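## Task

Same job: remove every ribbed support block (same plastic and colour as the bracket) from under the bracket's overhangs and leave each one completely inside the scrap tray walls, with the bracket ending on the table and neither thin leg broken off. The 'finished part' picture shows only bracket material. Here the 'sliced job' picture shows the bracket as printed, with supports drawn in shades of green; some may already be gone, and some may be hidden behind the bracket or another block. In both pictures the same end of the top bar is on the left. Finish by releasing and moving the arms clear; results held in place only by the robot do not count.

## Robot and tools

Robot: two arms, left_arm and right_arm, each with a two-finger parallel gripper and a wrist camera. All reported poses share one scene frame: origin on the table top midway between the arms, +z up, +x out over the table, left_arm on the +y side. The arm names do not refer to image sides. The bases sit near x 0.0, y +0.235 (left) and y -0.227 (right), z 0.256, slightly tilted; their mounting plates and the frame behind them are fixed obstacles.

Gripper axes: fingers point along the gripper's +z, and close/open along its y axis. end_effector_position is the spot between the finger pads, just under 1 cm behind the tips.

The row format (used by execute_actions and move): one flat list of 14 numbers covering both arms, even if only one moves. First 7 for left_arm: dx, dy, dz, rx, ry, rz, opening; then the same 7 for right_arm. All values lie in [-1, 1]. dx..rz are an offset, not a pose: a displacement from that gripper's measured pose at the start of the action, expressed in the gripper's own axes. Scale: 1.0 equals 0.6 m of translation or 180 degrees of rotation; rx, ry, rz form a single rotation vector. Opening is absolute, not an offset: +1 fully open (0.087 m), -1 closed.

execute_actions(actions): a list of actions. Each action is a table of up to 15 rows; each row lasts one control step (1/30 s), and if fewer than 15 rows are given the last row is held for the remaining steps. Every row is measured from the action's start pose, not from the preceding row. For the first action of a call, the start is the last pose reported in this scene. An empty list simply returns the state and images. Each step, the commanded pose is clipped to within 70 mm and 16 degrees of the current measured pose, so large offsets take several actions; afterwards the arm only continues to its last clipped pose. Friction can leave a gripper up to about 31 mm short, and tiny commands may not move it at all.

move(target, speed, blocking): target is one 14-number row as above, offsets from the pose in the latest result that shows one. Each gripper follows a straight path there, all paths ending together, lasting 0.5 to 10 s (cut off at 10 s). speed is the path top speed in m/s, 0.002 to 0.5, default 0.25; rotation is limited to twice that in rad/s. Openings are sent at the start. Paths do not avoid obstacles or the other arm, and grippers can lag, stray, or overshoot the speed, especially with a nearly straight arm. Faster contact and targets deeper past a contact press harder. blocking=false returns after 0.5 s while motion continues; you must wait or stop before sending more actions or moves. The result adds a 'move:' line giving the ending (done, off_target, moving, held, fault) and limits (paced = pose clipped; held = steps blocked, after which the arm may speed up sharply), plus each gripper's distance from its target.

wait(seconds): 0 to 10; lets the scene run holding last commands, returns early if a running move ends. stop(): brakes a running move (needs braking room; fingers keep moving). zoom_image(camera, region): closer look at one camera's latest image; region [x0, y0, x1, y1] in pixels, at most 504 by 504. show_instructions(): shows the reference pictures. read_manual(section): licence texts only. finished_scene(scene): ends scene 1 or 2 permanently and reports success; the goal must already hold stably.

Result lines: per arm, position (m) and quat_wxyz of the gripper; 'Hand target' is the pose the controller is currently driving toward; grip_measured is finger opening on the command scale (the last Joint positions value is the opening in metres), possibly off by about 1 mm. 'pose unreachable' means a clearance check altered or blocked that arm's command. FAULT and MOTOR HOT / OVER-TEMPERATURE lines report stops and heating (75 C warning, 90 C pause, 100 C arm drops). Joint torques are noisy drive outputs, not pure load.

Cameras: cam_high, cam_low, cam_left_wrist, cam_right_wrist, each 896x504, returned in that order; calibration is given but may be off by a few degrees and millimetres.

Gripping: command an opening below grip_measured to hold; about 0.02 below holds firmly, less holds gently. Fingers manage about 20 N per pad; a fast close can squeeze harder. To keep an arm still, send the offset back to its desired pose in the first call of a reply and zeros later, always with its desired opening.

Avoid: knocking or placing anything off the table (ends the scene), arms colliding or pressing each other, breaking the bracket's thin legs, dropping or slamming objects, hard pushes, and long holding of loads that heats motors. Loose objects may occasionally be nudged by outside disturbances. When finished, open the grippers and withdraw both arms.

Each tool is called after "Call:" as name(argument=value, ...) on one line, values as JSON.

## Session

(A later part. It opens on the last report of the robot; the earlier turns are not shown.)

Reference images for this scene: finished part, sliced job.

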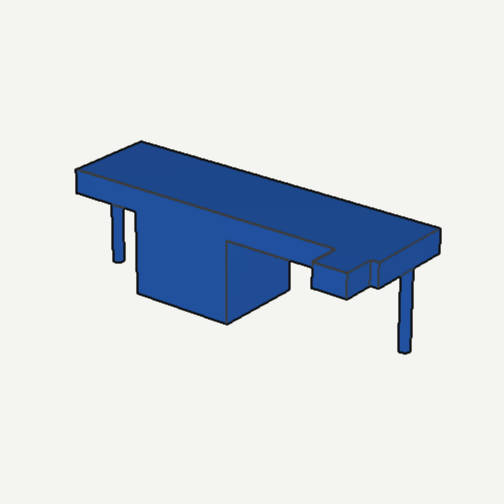

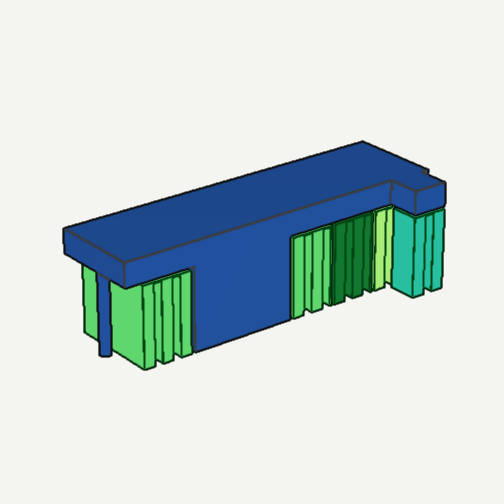

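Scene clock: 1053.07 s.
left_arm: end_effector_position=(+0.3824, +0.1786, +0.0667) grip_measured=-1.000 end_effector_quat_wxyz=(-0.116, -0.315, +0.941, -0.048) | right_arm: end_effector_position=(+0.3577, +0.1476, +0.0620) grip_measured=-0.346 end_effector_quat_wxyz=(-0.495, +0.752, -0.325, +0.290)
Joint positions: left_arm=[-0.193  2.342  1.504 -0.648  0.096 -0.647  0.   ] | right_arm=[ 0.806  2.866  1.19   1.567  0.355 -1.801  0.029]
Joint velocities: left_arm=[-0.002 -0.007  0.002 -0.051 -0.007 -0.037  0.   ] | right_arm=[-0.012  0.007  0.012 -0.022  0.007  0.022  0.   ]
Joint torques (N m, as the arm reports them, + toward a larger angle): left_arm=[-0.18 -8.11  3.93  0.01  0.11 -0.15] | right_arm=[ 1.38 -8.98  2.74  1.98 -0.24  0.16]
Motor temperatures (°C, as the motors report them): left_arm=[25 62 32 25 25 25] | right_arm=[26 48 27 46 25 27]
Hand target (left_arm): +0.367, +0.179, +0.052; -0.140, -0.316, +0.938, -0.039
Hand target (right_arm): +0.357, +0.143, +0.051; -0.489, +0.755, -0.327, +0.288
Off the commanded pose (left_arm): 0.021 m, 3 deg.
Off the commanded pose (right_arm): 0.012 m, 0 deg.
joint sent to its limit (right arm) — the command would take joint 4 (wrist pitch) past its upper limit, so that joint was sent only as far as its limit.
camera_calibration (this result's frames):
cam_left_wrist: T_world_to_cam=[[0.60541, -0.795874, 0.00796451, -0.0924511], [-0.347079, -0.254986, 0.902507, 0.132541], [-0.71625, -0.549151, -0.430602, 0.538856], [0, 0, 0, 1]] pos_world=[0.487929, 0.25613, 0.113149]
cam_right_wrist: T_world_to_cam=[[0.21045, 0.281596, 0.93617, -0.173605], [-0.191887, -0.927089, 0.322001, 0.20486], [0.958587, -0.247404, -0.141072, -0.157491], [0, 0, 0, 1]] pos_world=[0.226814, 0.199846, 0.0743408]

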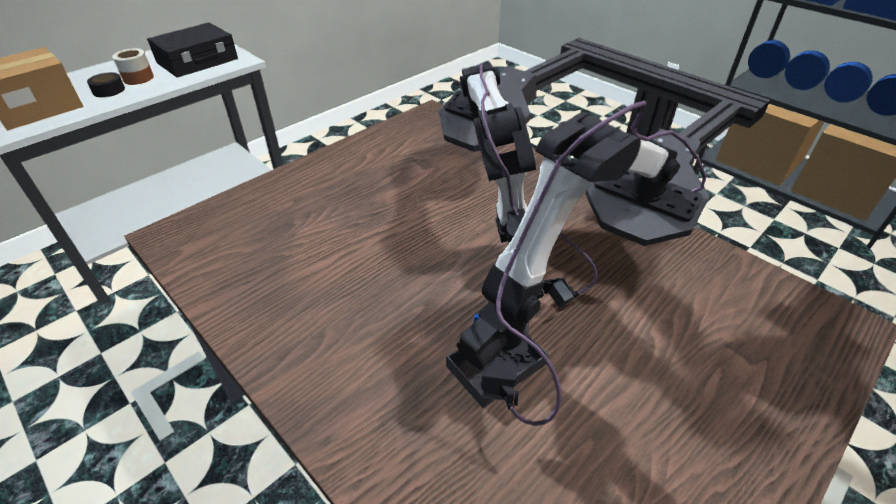

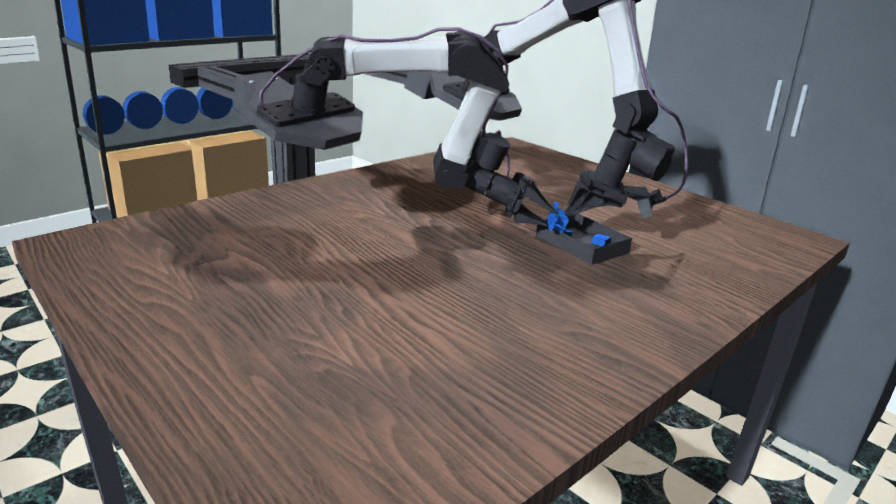

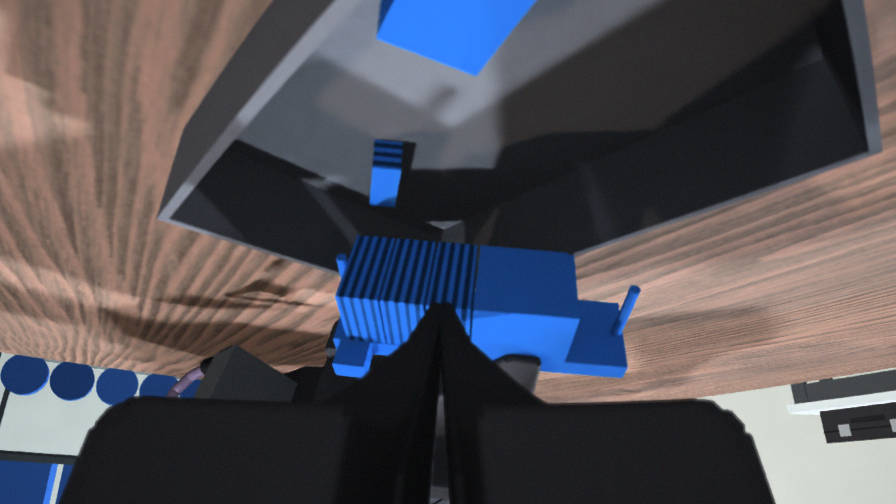

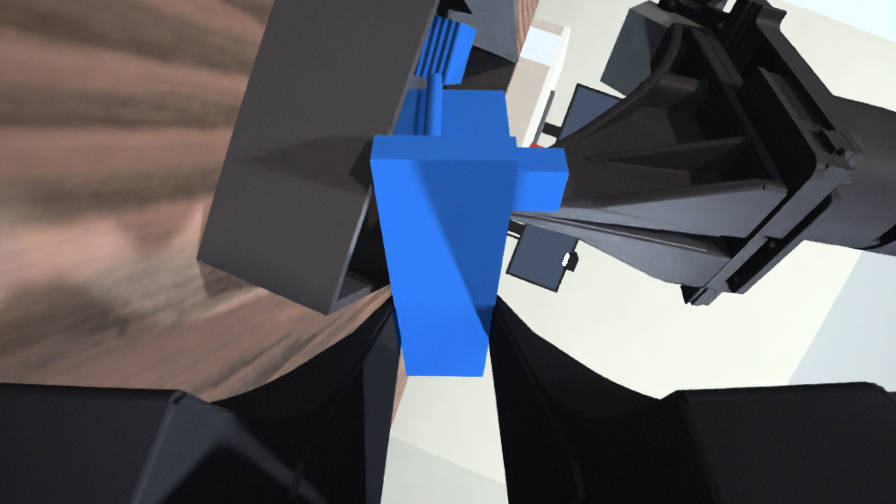

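Call:
execute_actions(actions=[[[0.0127,0.0161,0.0305,-0.0099,0.013,-0.0027,-1,0.003,0.02,0.002,0,0,0,-0.40],[0.0135,0.017,0.0323,-0.0104,0.0138,-0.0029,-1,0.003,0.02,0.002,0,0,0,-0.40],[0.0142,0.018,0.034,-0.011,0.0145,-0.0031,-1,0.003,0.02,0.002,0,0,0,-0.40],[0.0149,0.0189,0.0358,-0.0116,0.0153,-0.0032,-1,0.003,0.02,0.002,0,0,0,-0.40],[0.0157,0.0198,0.0376,-0.0121,0.016,-0.0034,-1,0.003,0.02,0.002,0,0,0,-0.40],[0.0164,0.0207,0.0393,-0.0127,0.0168,-0.0035,-1,0.003,0.02,0.002,0,0,0,-0.40],[0.0172,0.0217,0.0411,-0.0133,0.0175,-0.0037,-1,0.003,0.02,0.002,0,0,0,-0.40],[0.0179,0.0226,0.0429,-0.0138,0.0183,-0.0039,-1,0.003,0.02,0.002,0,0,0,-0.40],[0.0184,0.0232,0.044,-0.0142,0.0188,-0.004,-1,0.003,0.02,0.002,0,0,0,-0.40]]])

Scene clock: 1058.57 s.
left_arm: end_effector_position=(+0.3817, +0.1784, +0.0659) grip_measured=-1.000 end_effector_quat_wxyz=(-0.118, -0.315, +0.941, -0.048) | right_arm: end_effector_position=(+0.3577, +0.1477, +0.0620) grip_measured=-0.346 end_effector_quat_wxyz=(-0.495, +0.752, -0.325, +0.290)
Joint positions: left_arm=[-0.193  2.344  1.504 -0.647  0.097 -0.647  0.   ] | right_arm=[ 0.806  2.866  1.19   1.567  0.354 -1.801  0.029]
Joint velocities: left_arm=[ 0.007  0.002 -0.002 -0.037 -0.066  0.007  0.   ] | right_arm=[-0.002 -0.002 -0.007  0.022  0.051 -0.037  0.   ]
Joint torques (N m, as the arm reports them, + toward a larger angle): left_arm=[-0.06 -6.68  3.9   0.    0.08 -0.17] | right_arm=[ 1.33 -8.89  2.76  1.95 -0.27  0.17]
Motor temperatures (°C, as the motors report them): left_arm=[25 61 32 25 25 25] | right_arm=[26 48 27 46 25 27]
Hand target (left_arm): +0.360, +0.179, +0.046; -0.151, -0.316, +0.936, -0.035
Hand target (right_arm): +0.357, +0.143, +0.051; -0.489, +0.755, -0.327, +0.287
Off the commanded pose (left_arm): 0.031 m, 4 deg.
Off the commanded pose (right_arm): 0.012 m, 0 deg.
joint sent to its limit (right arm) — the command would take joint 4 (wrist pitch) past its upper limit, so that joint was sent only as far as its limit.
camera_calibration (this result's frames):
cam_left_wrist: T_world_to_cam=[[0.605415, -0.795877, 0.00716319, -0.0921188], [-0.345009, -0.254313, 0.90349, 0.132015], [-0.717245, -0.549458, -0.42855, 0.538201], [0, 0, 0, 1]] pos_world=[0.487338, 0.255977, 0.112031]
cam_right_wrist: T_world_to_cam=[[0.210391, 0.281551, 0.936197, -0.173592], [-0.191543, -0.927199, 0.32189, 0.204814], [0.958669, -0.247044, -0.141145, -0.157528], [0, 0, 0, 1]] pos_world=[0.22677, 0.199862, 0.0743547]

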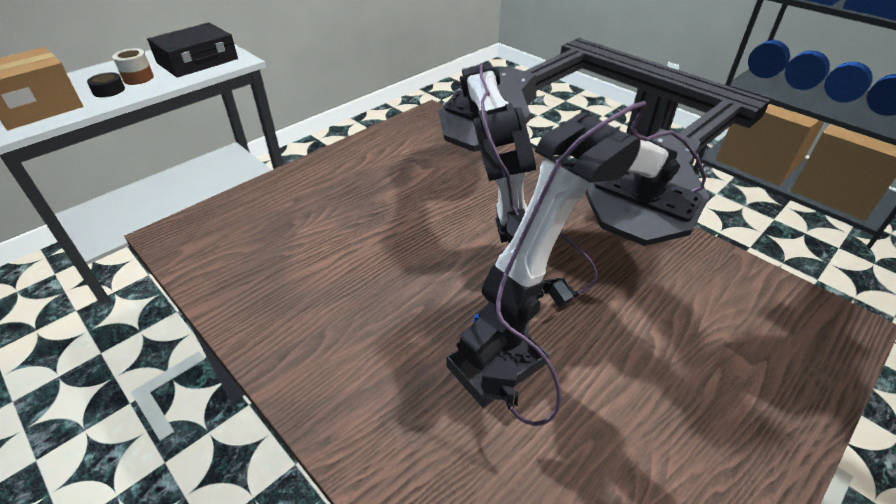

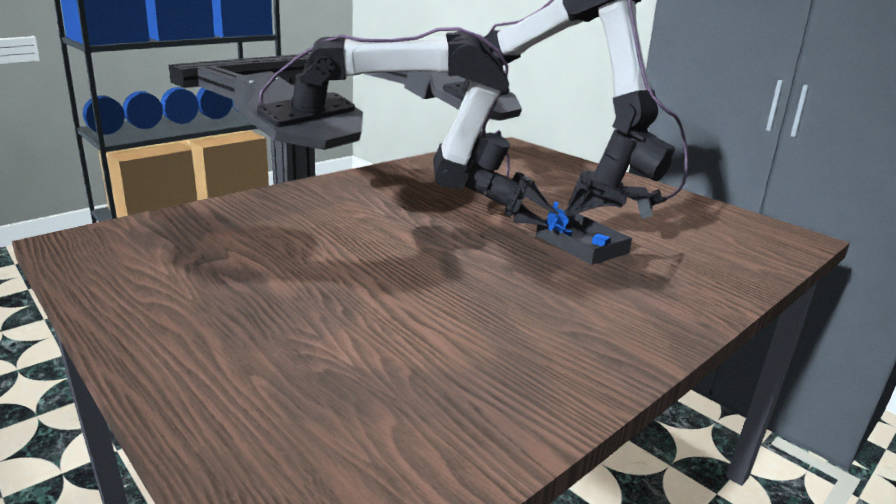

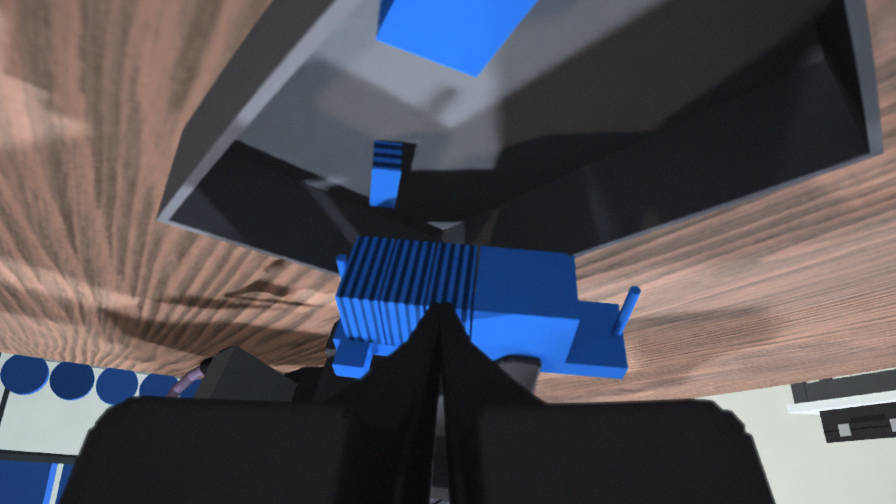

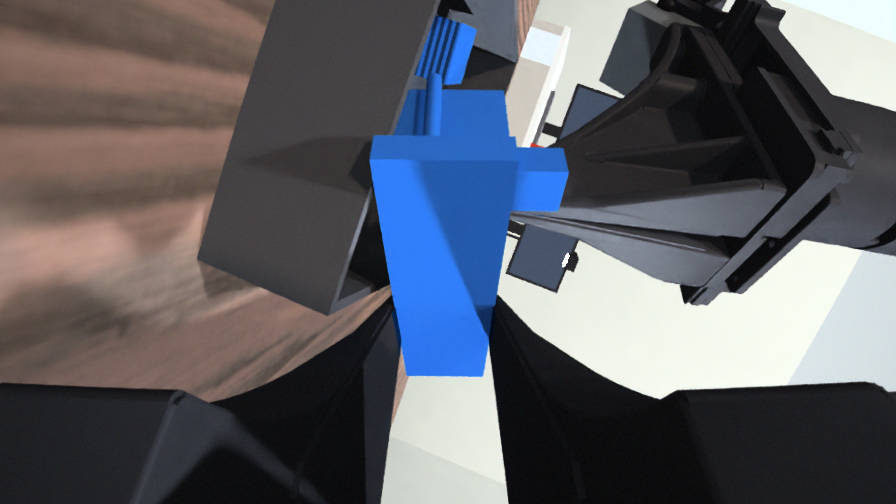

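Call:
execute_actions(actions=[[[0.0184,0.0232,0.044,-0.0142,0.0188,-0.004,-1,0.003,0.02,0.002,0,0,0,-0.40],[0.0191,0.0241,0.0458,-0.0148,0.0195,-0.0041,-1,0.003,0.02,0.002,0,0,0,-0.40],[0.0196,0.0248,0.047,-0.0152,0.02,-0.0042,-1,0.003,0.02,0.002,0,0,0,-0.40],[0.0201,0.0254,0.0481,-0.0156,0.0205,-0.0043,-1,0.003,0.02,0.002,0,0,0,-0.40],[0.0206,0.026,0.0493,-0.0159,0.021,-0.0044,-1,0.003,0.02,0.002,0,0,0,-0.40],[0.0211,0.0266,0.0505,-0.0163,0.0215,-0.0045,-1,0.003,0.02,0.002,0,0,0,-0.40],[0.0216,0.0272,0.0517,-0.0167,0.022,-0.0046,-1,0.003,0.02,0.002,0,0,0,-0.40],[0.0221,0.0279,0.0528,-0.0171,0.0225,-0.0048,-1,0.003,0.02,0.002,0,0,0,-0.40],[0.0225,0.0285,0.054,-0.0175,0.023,-0.0049,-1,0.003,0.02,0.002,0,0,0,-0.40],[0.023,0.0291,0.0552,-0.0178,0.0235,-0.005,-1,0.003,0.02,0.002,0,0,0,-0.40],[0.0235,0.0297,0.0564,-0.0182,0.024,-0.0051,-1,0.003,0.02,0.002,0,0,0,-0.40],[0.024,0.0303,0.0575,-0.0186,0.0245,-0.0052,-1,0.003,0.02,0.002,0,0,0,-0.40]]])

Scene clock: 1067.03 s.
left_arm: end_effector_position=(+0.3810, +0.1783, +0.0652) grip_measured=-1.000 end_effector_quat_wxyz=(-0.119, -0.315, +0.941, -0.048) | right_arm: end_effector_position=(+0.3577, +0.1477, +0.0620) grip_measured=-0.346 end_effector_quat_wxyz=(-0.495, +0.752, -0.325, +0.290)
Joint positions: left_arm=[-0.193  2.347  1.504 -0.647  0.097 -0.647  0.   ] | right_arm=[ 0.806  2.866  1.19   1.567  0.354 -1.801  0.029]
Joint velocities: left_arm=[ 0.002 -0.007 -0.007  0.051 -0.037  0.007  0.   ] | right_arm=[ 0.002  0.007  0.022 -0.066 -0.022  0.007  0.   ]
Joint torques (N m, as the arm reports them, + toward a larger angle): left_arm=[ 0.2  -5.31  3.86 -0.02  0.07 -0.16] | right_arm=[ 1.38 -8.89  2.73  1.95 -0.27  0.17]
Motor temperatures (°C, as the motors report them): left_arm=[25 59 32 25 25 25] | right_arm=[26 48 27 46 25 27]
Hand target (left_arm): +0.351, +0.179, +0.039; -0.163, -0.316, +0.934, -0.031
Hand target (right_arm): +0.357, +0.143, +0.051; -0.489, +0.755, -0.327, +0.287
Off the commanded pose (left_arm): 0.041 m, 5 deg.
Off the commanded pose (right_arm): 0.012 m, 0 deg.
joint sent to its limit (right arm) — the command would take joint 4 (wrist pitch) past its upper limit, so that joint was sent only as far as its limit.
camera_calibration (this result's frames):
cam_left_wrist: T_world_to_cam=[[0.60542, -0.795881, 0.00636153, -0.0917935], [-0.342936, -0.25364, 0.904468, 0.131367], [-0.718235, -0.549764, -0.426495, 0.53763], [0, 0, 0, 1]] pos_world=[0.486769, 0.255833, 0.111063]
cam_right_wrist: T_world_to_cam=[[0.210391, 0.281551, 0.936197, -0.173592], [-0.191543, -0.927199, 0.32189, 0.204814], [0.958669, -0.247044, -0.141145, -0.157528], [0, 0, 0, 1]] pos_world=[0.22677, 0.199862, 0.0743547]

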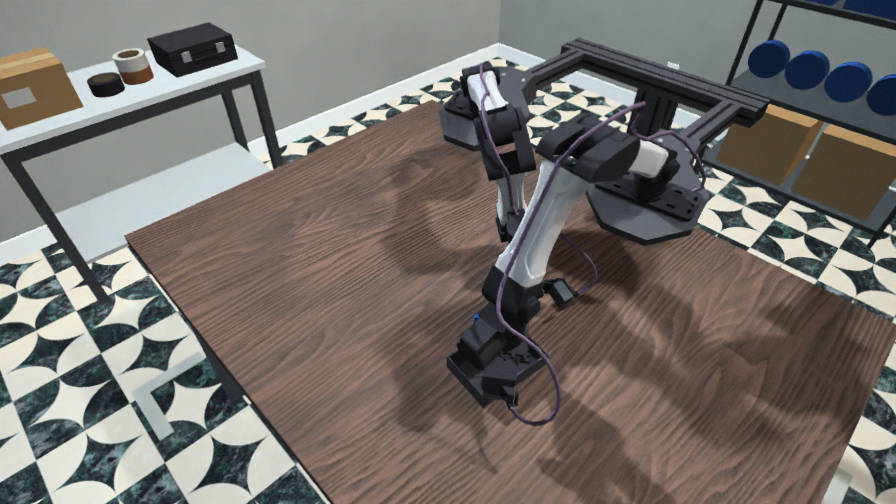

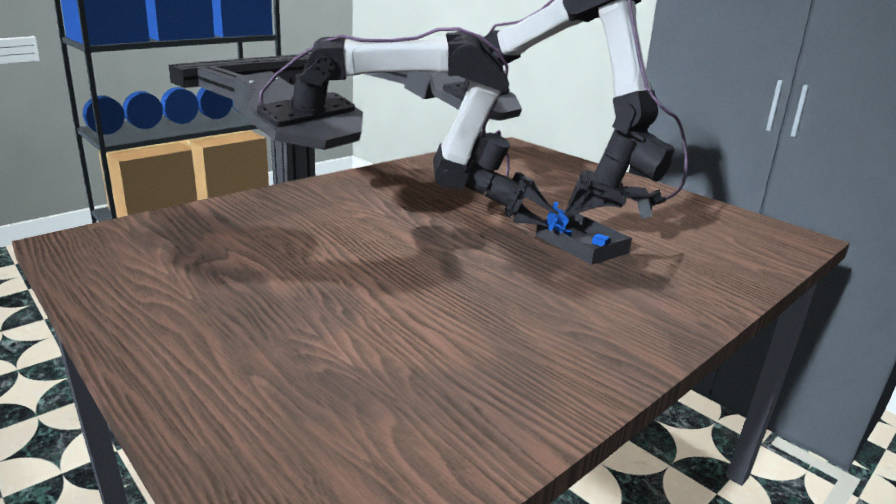

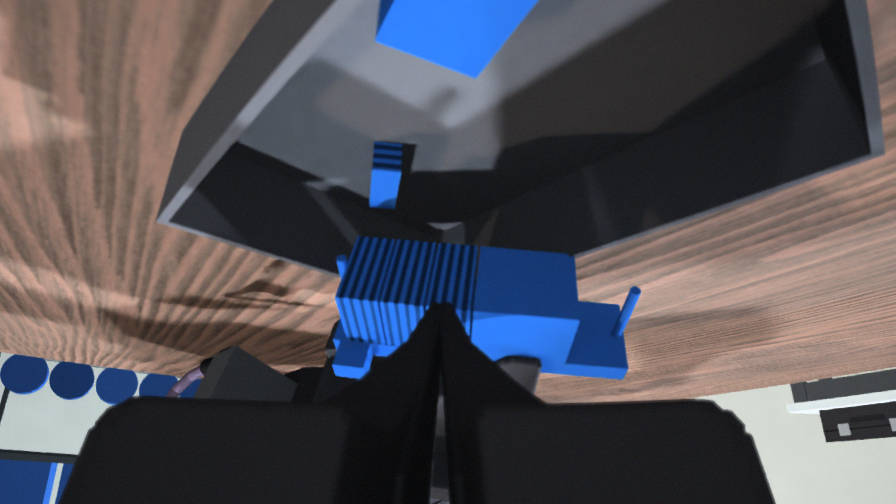

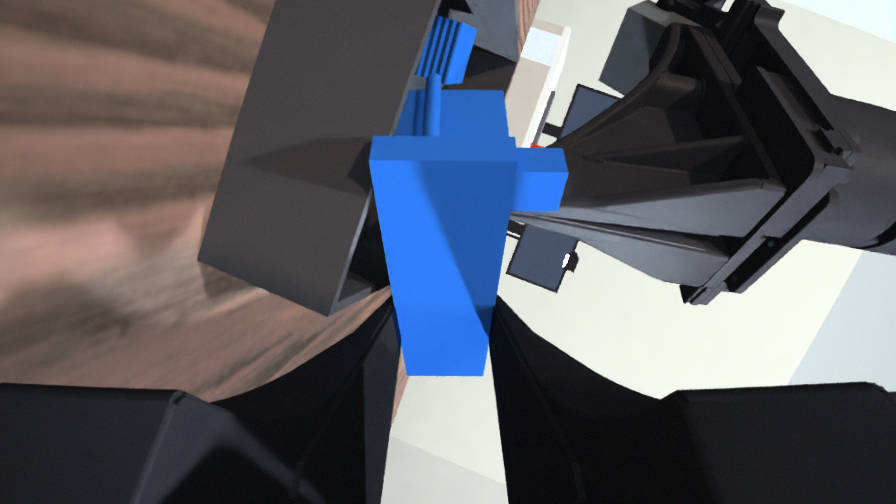

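Call:
execute_actions(actions=[[[0,0,0,0,0,0,-1,0.003,0.02,0.002,0,0,0,-0.40],[-0.006,-0.0077,-0.0147,0.0047,-0.0063,0.0013,-1,0.003,0.02,0.002,0,0,0,-0.40],[-0.0086,-0.0108,-0.0205,0.0066,-0.0088,0.0018,-1,0.003,0.02,0.002,0,0,0,-0.40],[-0.011,-0.0139,-0.0264,0.0085,-0.0113,0.0024,-1,0.003,0.02,0.002,0,0,0,-0.40],[-0.01225,-0.0155,-0.0294,0.0095,-0.0125,0.0026,-1,0.003,0.02,0.002,0,0,0,-0.40]],[[-0.014,-0.0005,0.0005,0.005,-0.007,-0.0023,-1,0.003,0.02,0.002,0,0,0,-0.40],[-0.021,-0.0007,0.0008,0.0075,-0.0105,-0.0035,-1,0.003,0.02,0.002,0,0,0,-0.40],[-0.0276,-0.0009,0.0011,0.0099,-0.0139,-0.0046,-1,0.003,0.02,0.002,0,0,0,-0.40]]])

Scene clock: 1097.97 s.
left_arm: end_effector_position=(+0.4015, +0.1848, +0.0753) grip_measured=-1.000 end_effector_quat_wxyz=(-0.083, -0.322, +0.941, -0.058) | right_arm: end_effector_position=(+0.3577, +0.1477, +0.0620) grip_measured=-0.346 end_effector_quat_wxyz=(-0.495, +0.752, -0.325, +0.290)
Joint positions: left_arm=[-0.178  2.306  1.504 -0.614  0.097 -0.647  0.   ] | right_arm=[ 0.806  2.866  1.19   1.567  0.354 -1.801  0.029]
Joint velocities: left_arm=[-0.012  0.002 -0.017 -0.022 -0.051 -0.007  0.   ] | right_arm=[ 0.002 -0.002 -0.002  0.007  0.066  0.007 -0.001]
Joint torques (N m, as the arm reports them, + toward a larger angle): left_arm=[  0.45 -11.49   4.59   0.26   0.11  -0.11] | right_arm=[ 1.42 -8.85  2.75  1.97 -0.27  0.16]
Motor temperatures (°C, as the motors report them): left_arm=[25 52 32 25 25 25] | right_arm=[26 48 27 46 25 27]
Hand target (left_arm): +0.406, +0.188, +0.074; -0.075, -0.324, +0.941, -0.061
Hand target (right_arm): +0.357, +0.143, +0.051; -0.489, +0.755, -0.327, +0.287
Off the commanded pose (left_arm): 0.006 m, 1 deg.
Off the commanded pose (right_arm): 0.012 m, 0 deg.
joint sent to its limit (right arm) — the command would take joint 4 (wrist pitch) past its upper limit, so that joint was sent only as far as its limit.
camera_calibration (this result's frames):
cam_left_wrist: T_world_to_cam=[[0.618136, -0.784617, 0.0477794, -0.109339], [-0.40306, -0.264181, 0.876214, 0.159098], [-0.67487, -0.560878, -0.479548, 0.548818], [0, 0, 0, 1]] pos_world=[0.502093, 0.264061, 0.129005]
cam_right_wrist: T_world_to_cam=[[0.210391, 0.281551, 0.936197, -0.173592], [-0.191543, -0.927199, 0.32189, 0.204814], [0.958669, -0.247044, -0.141145, -0.157528], [0, 0, 0, 1]] pos_world=[0.22677, 0.199862, 0.0743547]

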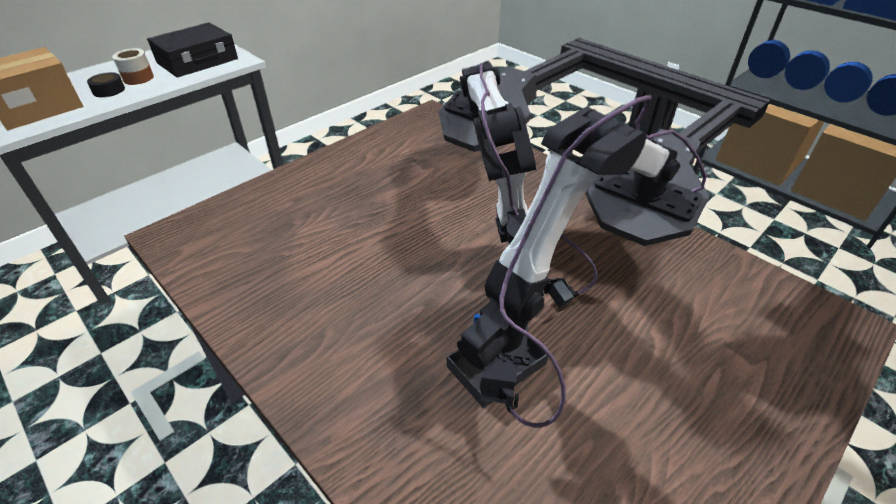

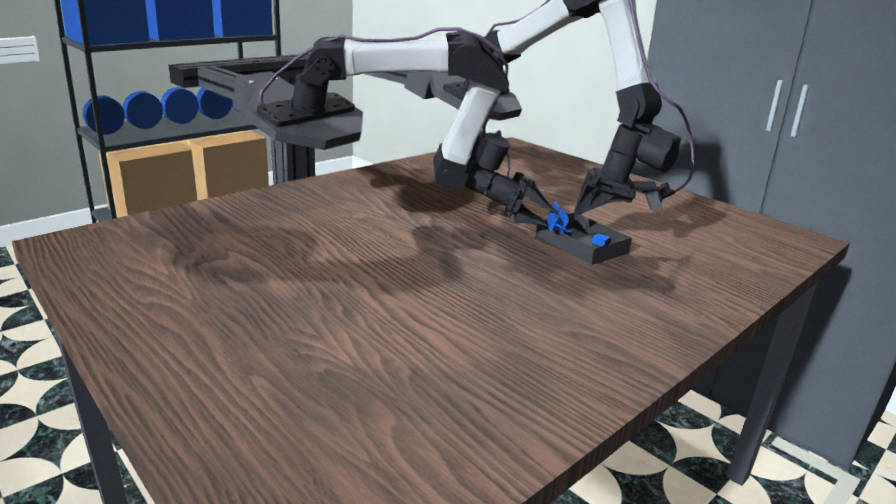

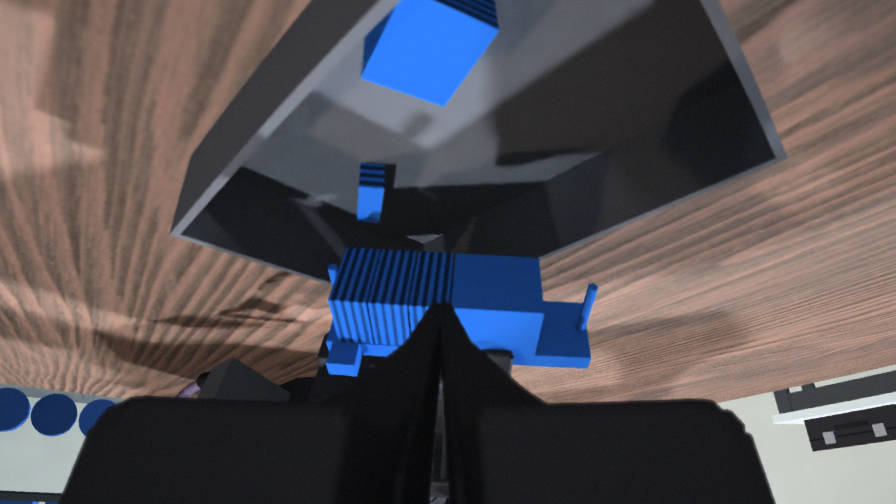

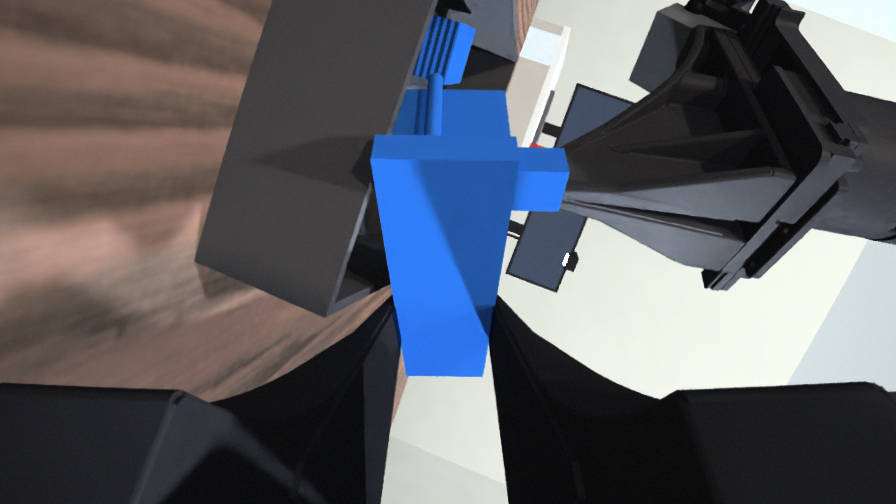

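Call:
execute_actions(actions=[[[0.0083,0.01,0.0176,-0.0057,0.0075,-0.0016,-1,0.003,0.02,0.002,0,0,0,-0.40],[0.0111,0.0133,0.0235,-0.0076,0.01,-0.0021,-1,0.003,0.02,0.002,0,0,0,-0.40],[0.0125,0.015,0.0265,-0.0085,0.0113,-0.0023,-1,0.003,0.02,0.002,0,0,0,-0.40],[0.0139,0.0167,0.0294,-0.0095,0.0125,-0.0026,-1,0.003,0.02,0.002,0,0,0,-0.40],[0.0153,0.0183,0.0323,-0.0104,0.0138,-0.0029,-1,0.003,0.02,0.002,0,0,0,-0.40],[0.0167,0.02,0.0353,-0.0114,0.015,-0.0031,-1,0.003,0.02,0.002,0,0,0,-0.40],[0.018,0.0216,0.0382,-0.0123,0.0163,-0.0034,-1,0.003,0.02,0.002,0,0,0,-0.40]],[[0.0097,0.0117,0.0206,-0.0066,0.0088,-0.0018,-1,0.003,0.02,0.002,0,0,0,-0.40],[0.0111,0.0133,0.0235,-0.0076,0.01,-0.0021,-1,0.003,0.02,0.002,0,0,0,-0.40],[0.0125,0.015,0.0265,-0.0085,0.0113,-0.0023,-1,0.003,0.02,0.002,0,0,0,-0.40]]])

Scene clock: 1112.03 s.
left_arm: end_effector_position=(+0.3875, +0.1836, +0.0596) grip_measured=-1.000 end_effector_quat_wxyz=(-0.106, -0.321, +0.940, -0.051) | right_arm: end_effector_position=(+0.3577, +0.1477, +0.0620) grip_measured=-0.346 end_effector_quat_wxyz=(-0.495, +0.752, -0.325, +0.290)
Joint positions: left_arm=[-0.178  2.354  1.504 -0.613  0.097 -0.647  0.   ] | right_arm=[ 0.806  2.866  1.19   1.567  0.354 -1.801  0.029]
Joint velocities: left_arm=[-0.007  0.002 -0.022  0.051  0.022 -0.022  0.   ] | right_arm=[-0.007  0.007  0.012 -0.022 -0.022 -0.037 -0.   ]
Joint torques (N m, as the arm reports them, + toward a larger angle): left_arm=[-0.09 -9.32  3.87  0.08  0.09 -0.18] | right_arm=[ 1.36 -8.92  2.8   1.96 -0.27  0.15]
Motor temperatures (°C, as the motors report them): left_arm=[25 56 32 25 25 25] | right_arm=[26 48 27 46 25 27]
Hand target (left_arm): +0.377, +0.184, +0.050; -0.121, -0.322, +0.938, -0.045
Hand target (right_arm): +0.357, +0.143, +0.051; -0.489, +0.755, -0.327, +0.287
Off the commanded pose (left_arm): 0.015 m, 2 deg.
Off the commanded pose (right_arm): 0.012 m, 0 deg.
joint sent to its limit (right arm) — the command would take joint 4 (wrist pitch) past its upper limit, so that joint was sent only as far as its limit.
camera_calibration (this result's frames):
cam_left_wrist: T_world_to_cam=[[0.617266, -0.78652, 0.0192111, -0.0984966], [-0.362426, -0.262592, 0.894255, 0.149808], [-0.698305, -0.558956, -0.447145, 0.538009], [0, 0, 0, 1]] pos_world=[0.490787, 0.262592, 0.108494]
cam_right_wrist: T_world_to_cam=[[0.210391, 0.281551, 0.936197, -0.173592], [-0.191543, -0.927199, 0.32189, 0.204814], [0.958669, -0.247044, -0.141145, -0.157528], [0, 0, 0, 1]] pos_world=[0.22677, 0.199862, 0.0743547]

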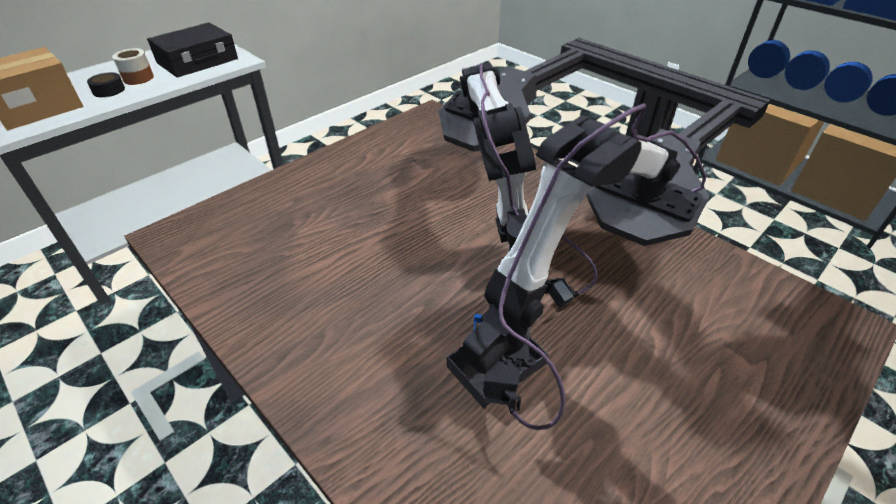

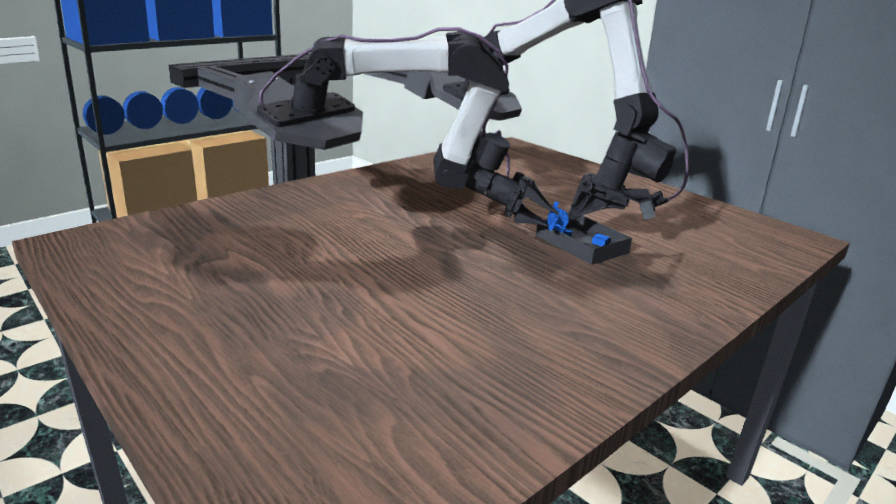

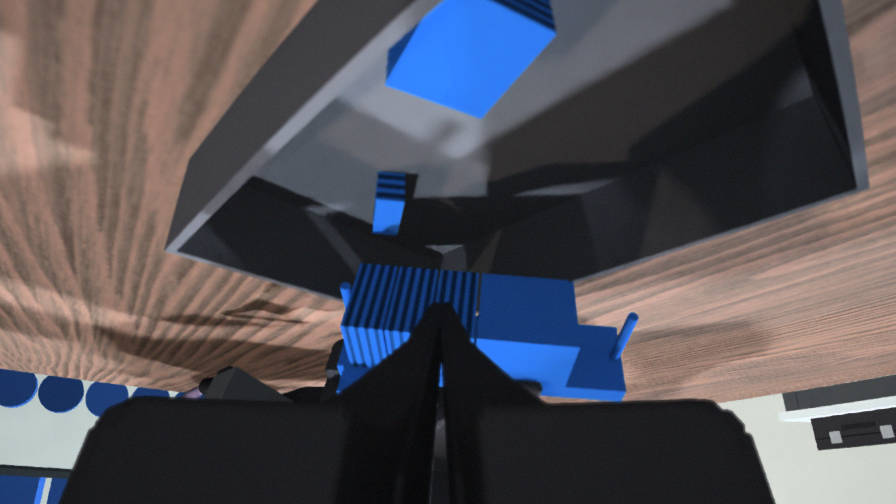

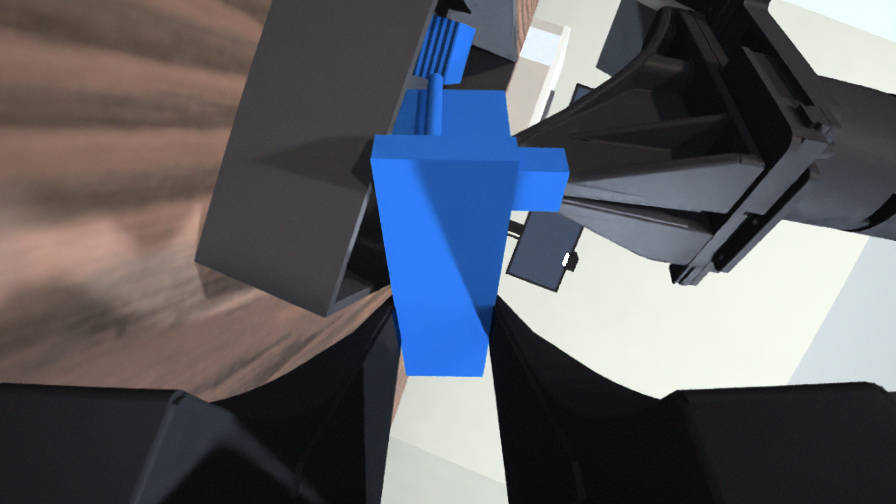

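Call:
zoom_image(camera="cam_left_wrist", region=[320, 240, 560, 400])

Call:
zoom_image(camera="cam_low", region=[520, 170, 660, 270])

Region (320, 240, 560, 400) of cam_left_wrist's 896x504 image, scaled by 2.100, with more detail than that image has.

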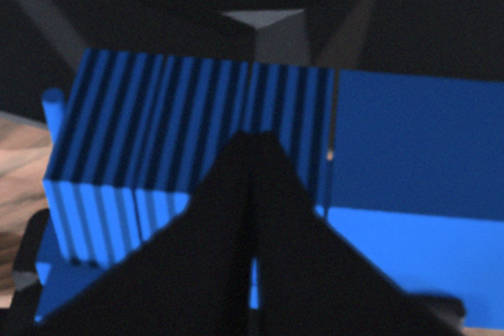

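Region (520, 170, 660, 270) of cam_low's 896x504 image, scaled by 3.600, with more detail than that image has; it fills the top 360 rows of this view, and the rest is white.

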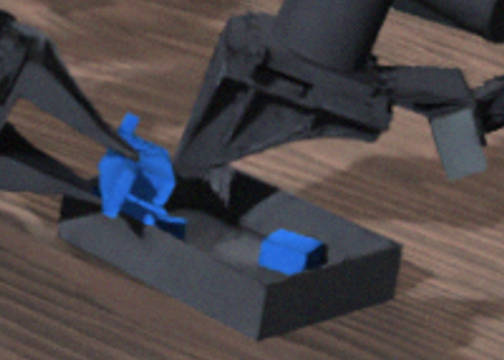

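Call:
execute_actions(actions=[[[0,0,0,0,0,0,-1,0.003,0.02,0.002,0,0,0,-0.40],[-0.0045,-0.0056,-0.0103,0.0033,-0.0044,0.0009,-1,0.003,0.02,0.002,0,0,0,-0.40],[-0.007,-0.0085,-0.0155,0.005,-0.0066,0.0014,-1,0.003,0.02,0.002,0,0,0,-0.40],[-0.0091,-0.0112,-0.0206,0.0066,-0.0088,0.0018,-1,0.003,0.02,0.002,0,0,0,-0.40]],[[0.0135,-0.0026,-0.0005,-0.0038,0.0056,0.0037,-1,0.003,0.02,0.002,0,0,0,-0.40],[0.02,-0.0039,-0.0008,-0.0057,0.0084,0.0055,-1,0.003,0.02,0.002,0,0,0,-0.40],[0.027,-0.0052,-0.001,-0.0076,0.0112,0.0074,-1,0.003,0.02,0.002,0,0,0,-0.40]]])

Scene clock: 1136.63 s.
left_arm: end_effector_position=(+0.3898, +0.1744, +0.0705) grip_measured=-1.000 end_effector_quat_wxyz=(-0.103, -0.310, +0.944, -0.054) | right_arm: end_effector_position=(+0.3577, +0.1477, +0.0620) grip_measured=-0.346 end_effector_quat_wxyz=(-0.495, +0.752, -0.325, +0.290)
Joint positions: left_arm=[-0.203  2.328  1.504 -0.632  0.097 -0.647  0.   ] | right_arm=[ 0.806  2.866  1.19   1.567  0.354 -1.801  0.029]
Joint velocities: left_arm=[ 0.002  0.002 -0.002  0.007  0.007 -0.022  0.   ] | right_arm=[-0.017 -0.012 -0.002 -0.022 -0.051  0.022  0.001]
Joint torques (N m, as the arm reports them, + toward a larger angle): left_arm=[ -1.   -11.52   4.23  -0.12   0.09  -0.19] | right_arm=[ 1.33 -8.89  2.78  1.97 -0.26  0.15]
Motor temperatures (°C, as the motors report them): left_arm=[25 57 32 25 25 25] | right_arm=[26 48 27 46 25 27]
Hand target (left_arm): +0.385, +0.172, +0.072; -0.113, -0.309, +0.943, -0.051
Hand target (right_arm): +0.357, +0.143, +0.051; -0.489, +0.755, -0.327, +0.287
Off the commanded pose (left_arm): 0.006 m, 1 deg.
Off the commanded pose (right_arm): 0.012 m, 0 deg.
joint sent to its limit (right arm) — the command would take joint 4 (wrist pitch) past its upper limit, so that joint was sent only as far as its limit.
camera_calibration (this result's frames):
cam_left_wrist: T_world_to_cam=[[0.598852, -0.800302, 0.0298744, -0.0985556], [-0.37619, -0.248173, 0.892688, 0.141503], [-0.707006, -0.545826, -0.449685, 0.540629], [0, 0, 0, 1]] pos_world=[0.49448, 0.251332, 0.119739]
cam_right_wrist: T_world_to_cam=[[0.210391, 0.281551, 0.936197, -0.173592], [-0.191543, -0.927199, 0.32189, 0.204814], [0.958669, -0.247044, -0.141145, -0.157528], [0, 0, 0, 1]] pos_world=[0.22677, 0.199862, 0.0743547]

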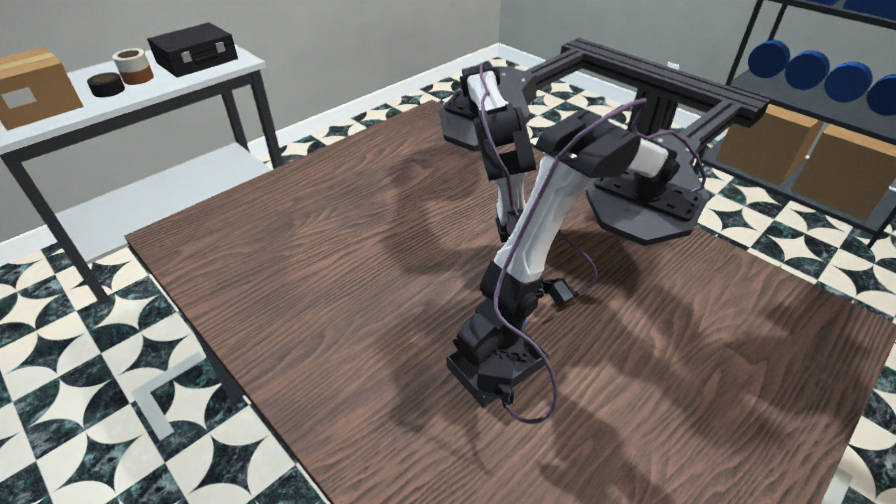

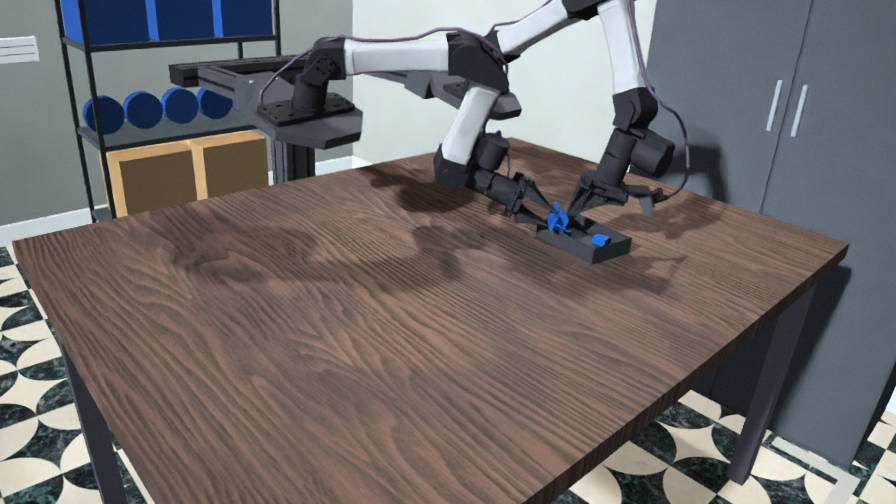

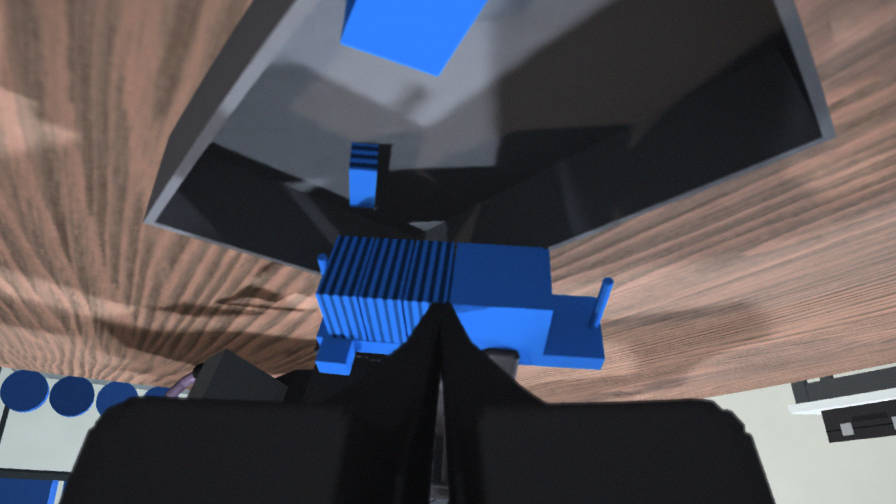

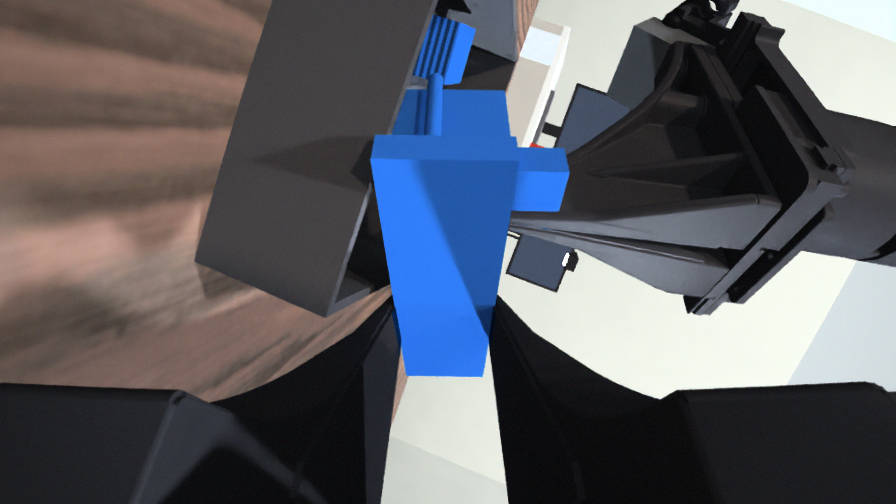

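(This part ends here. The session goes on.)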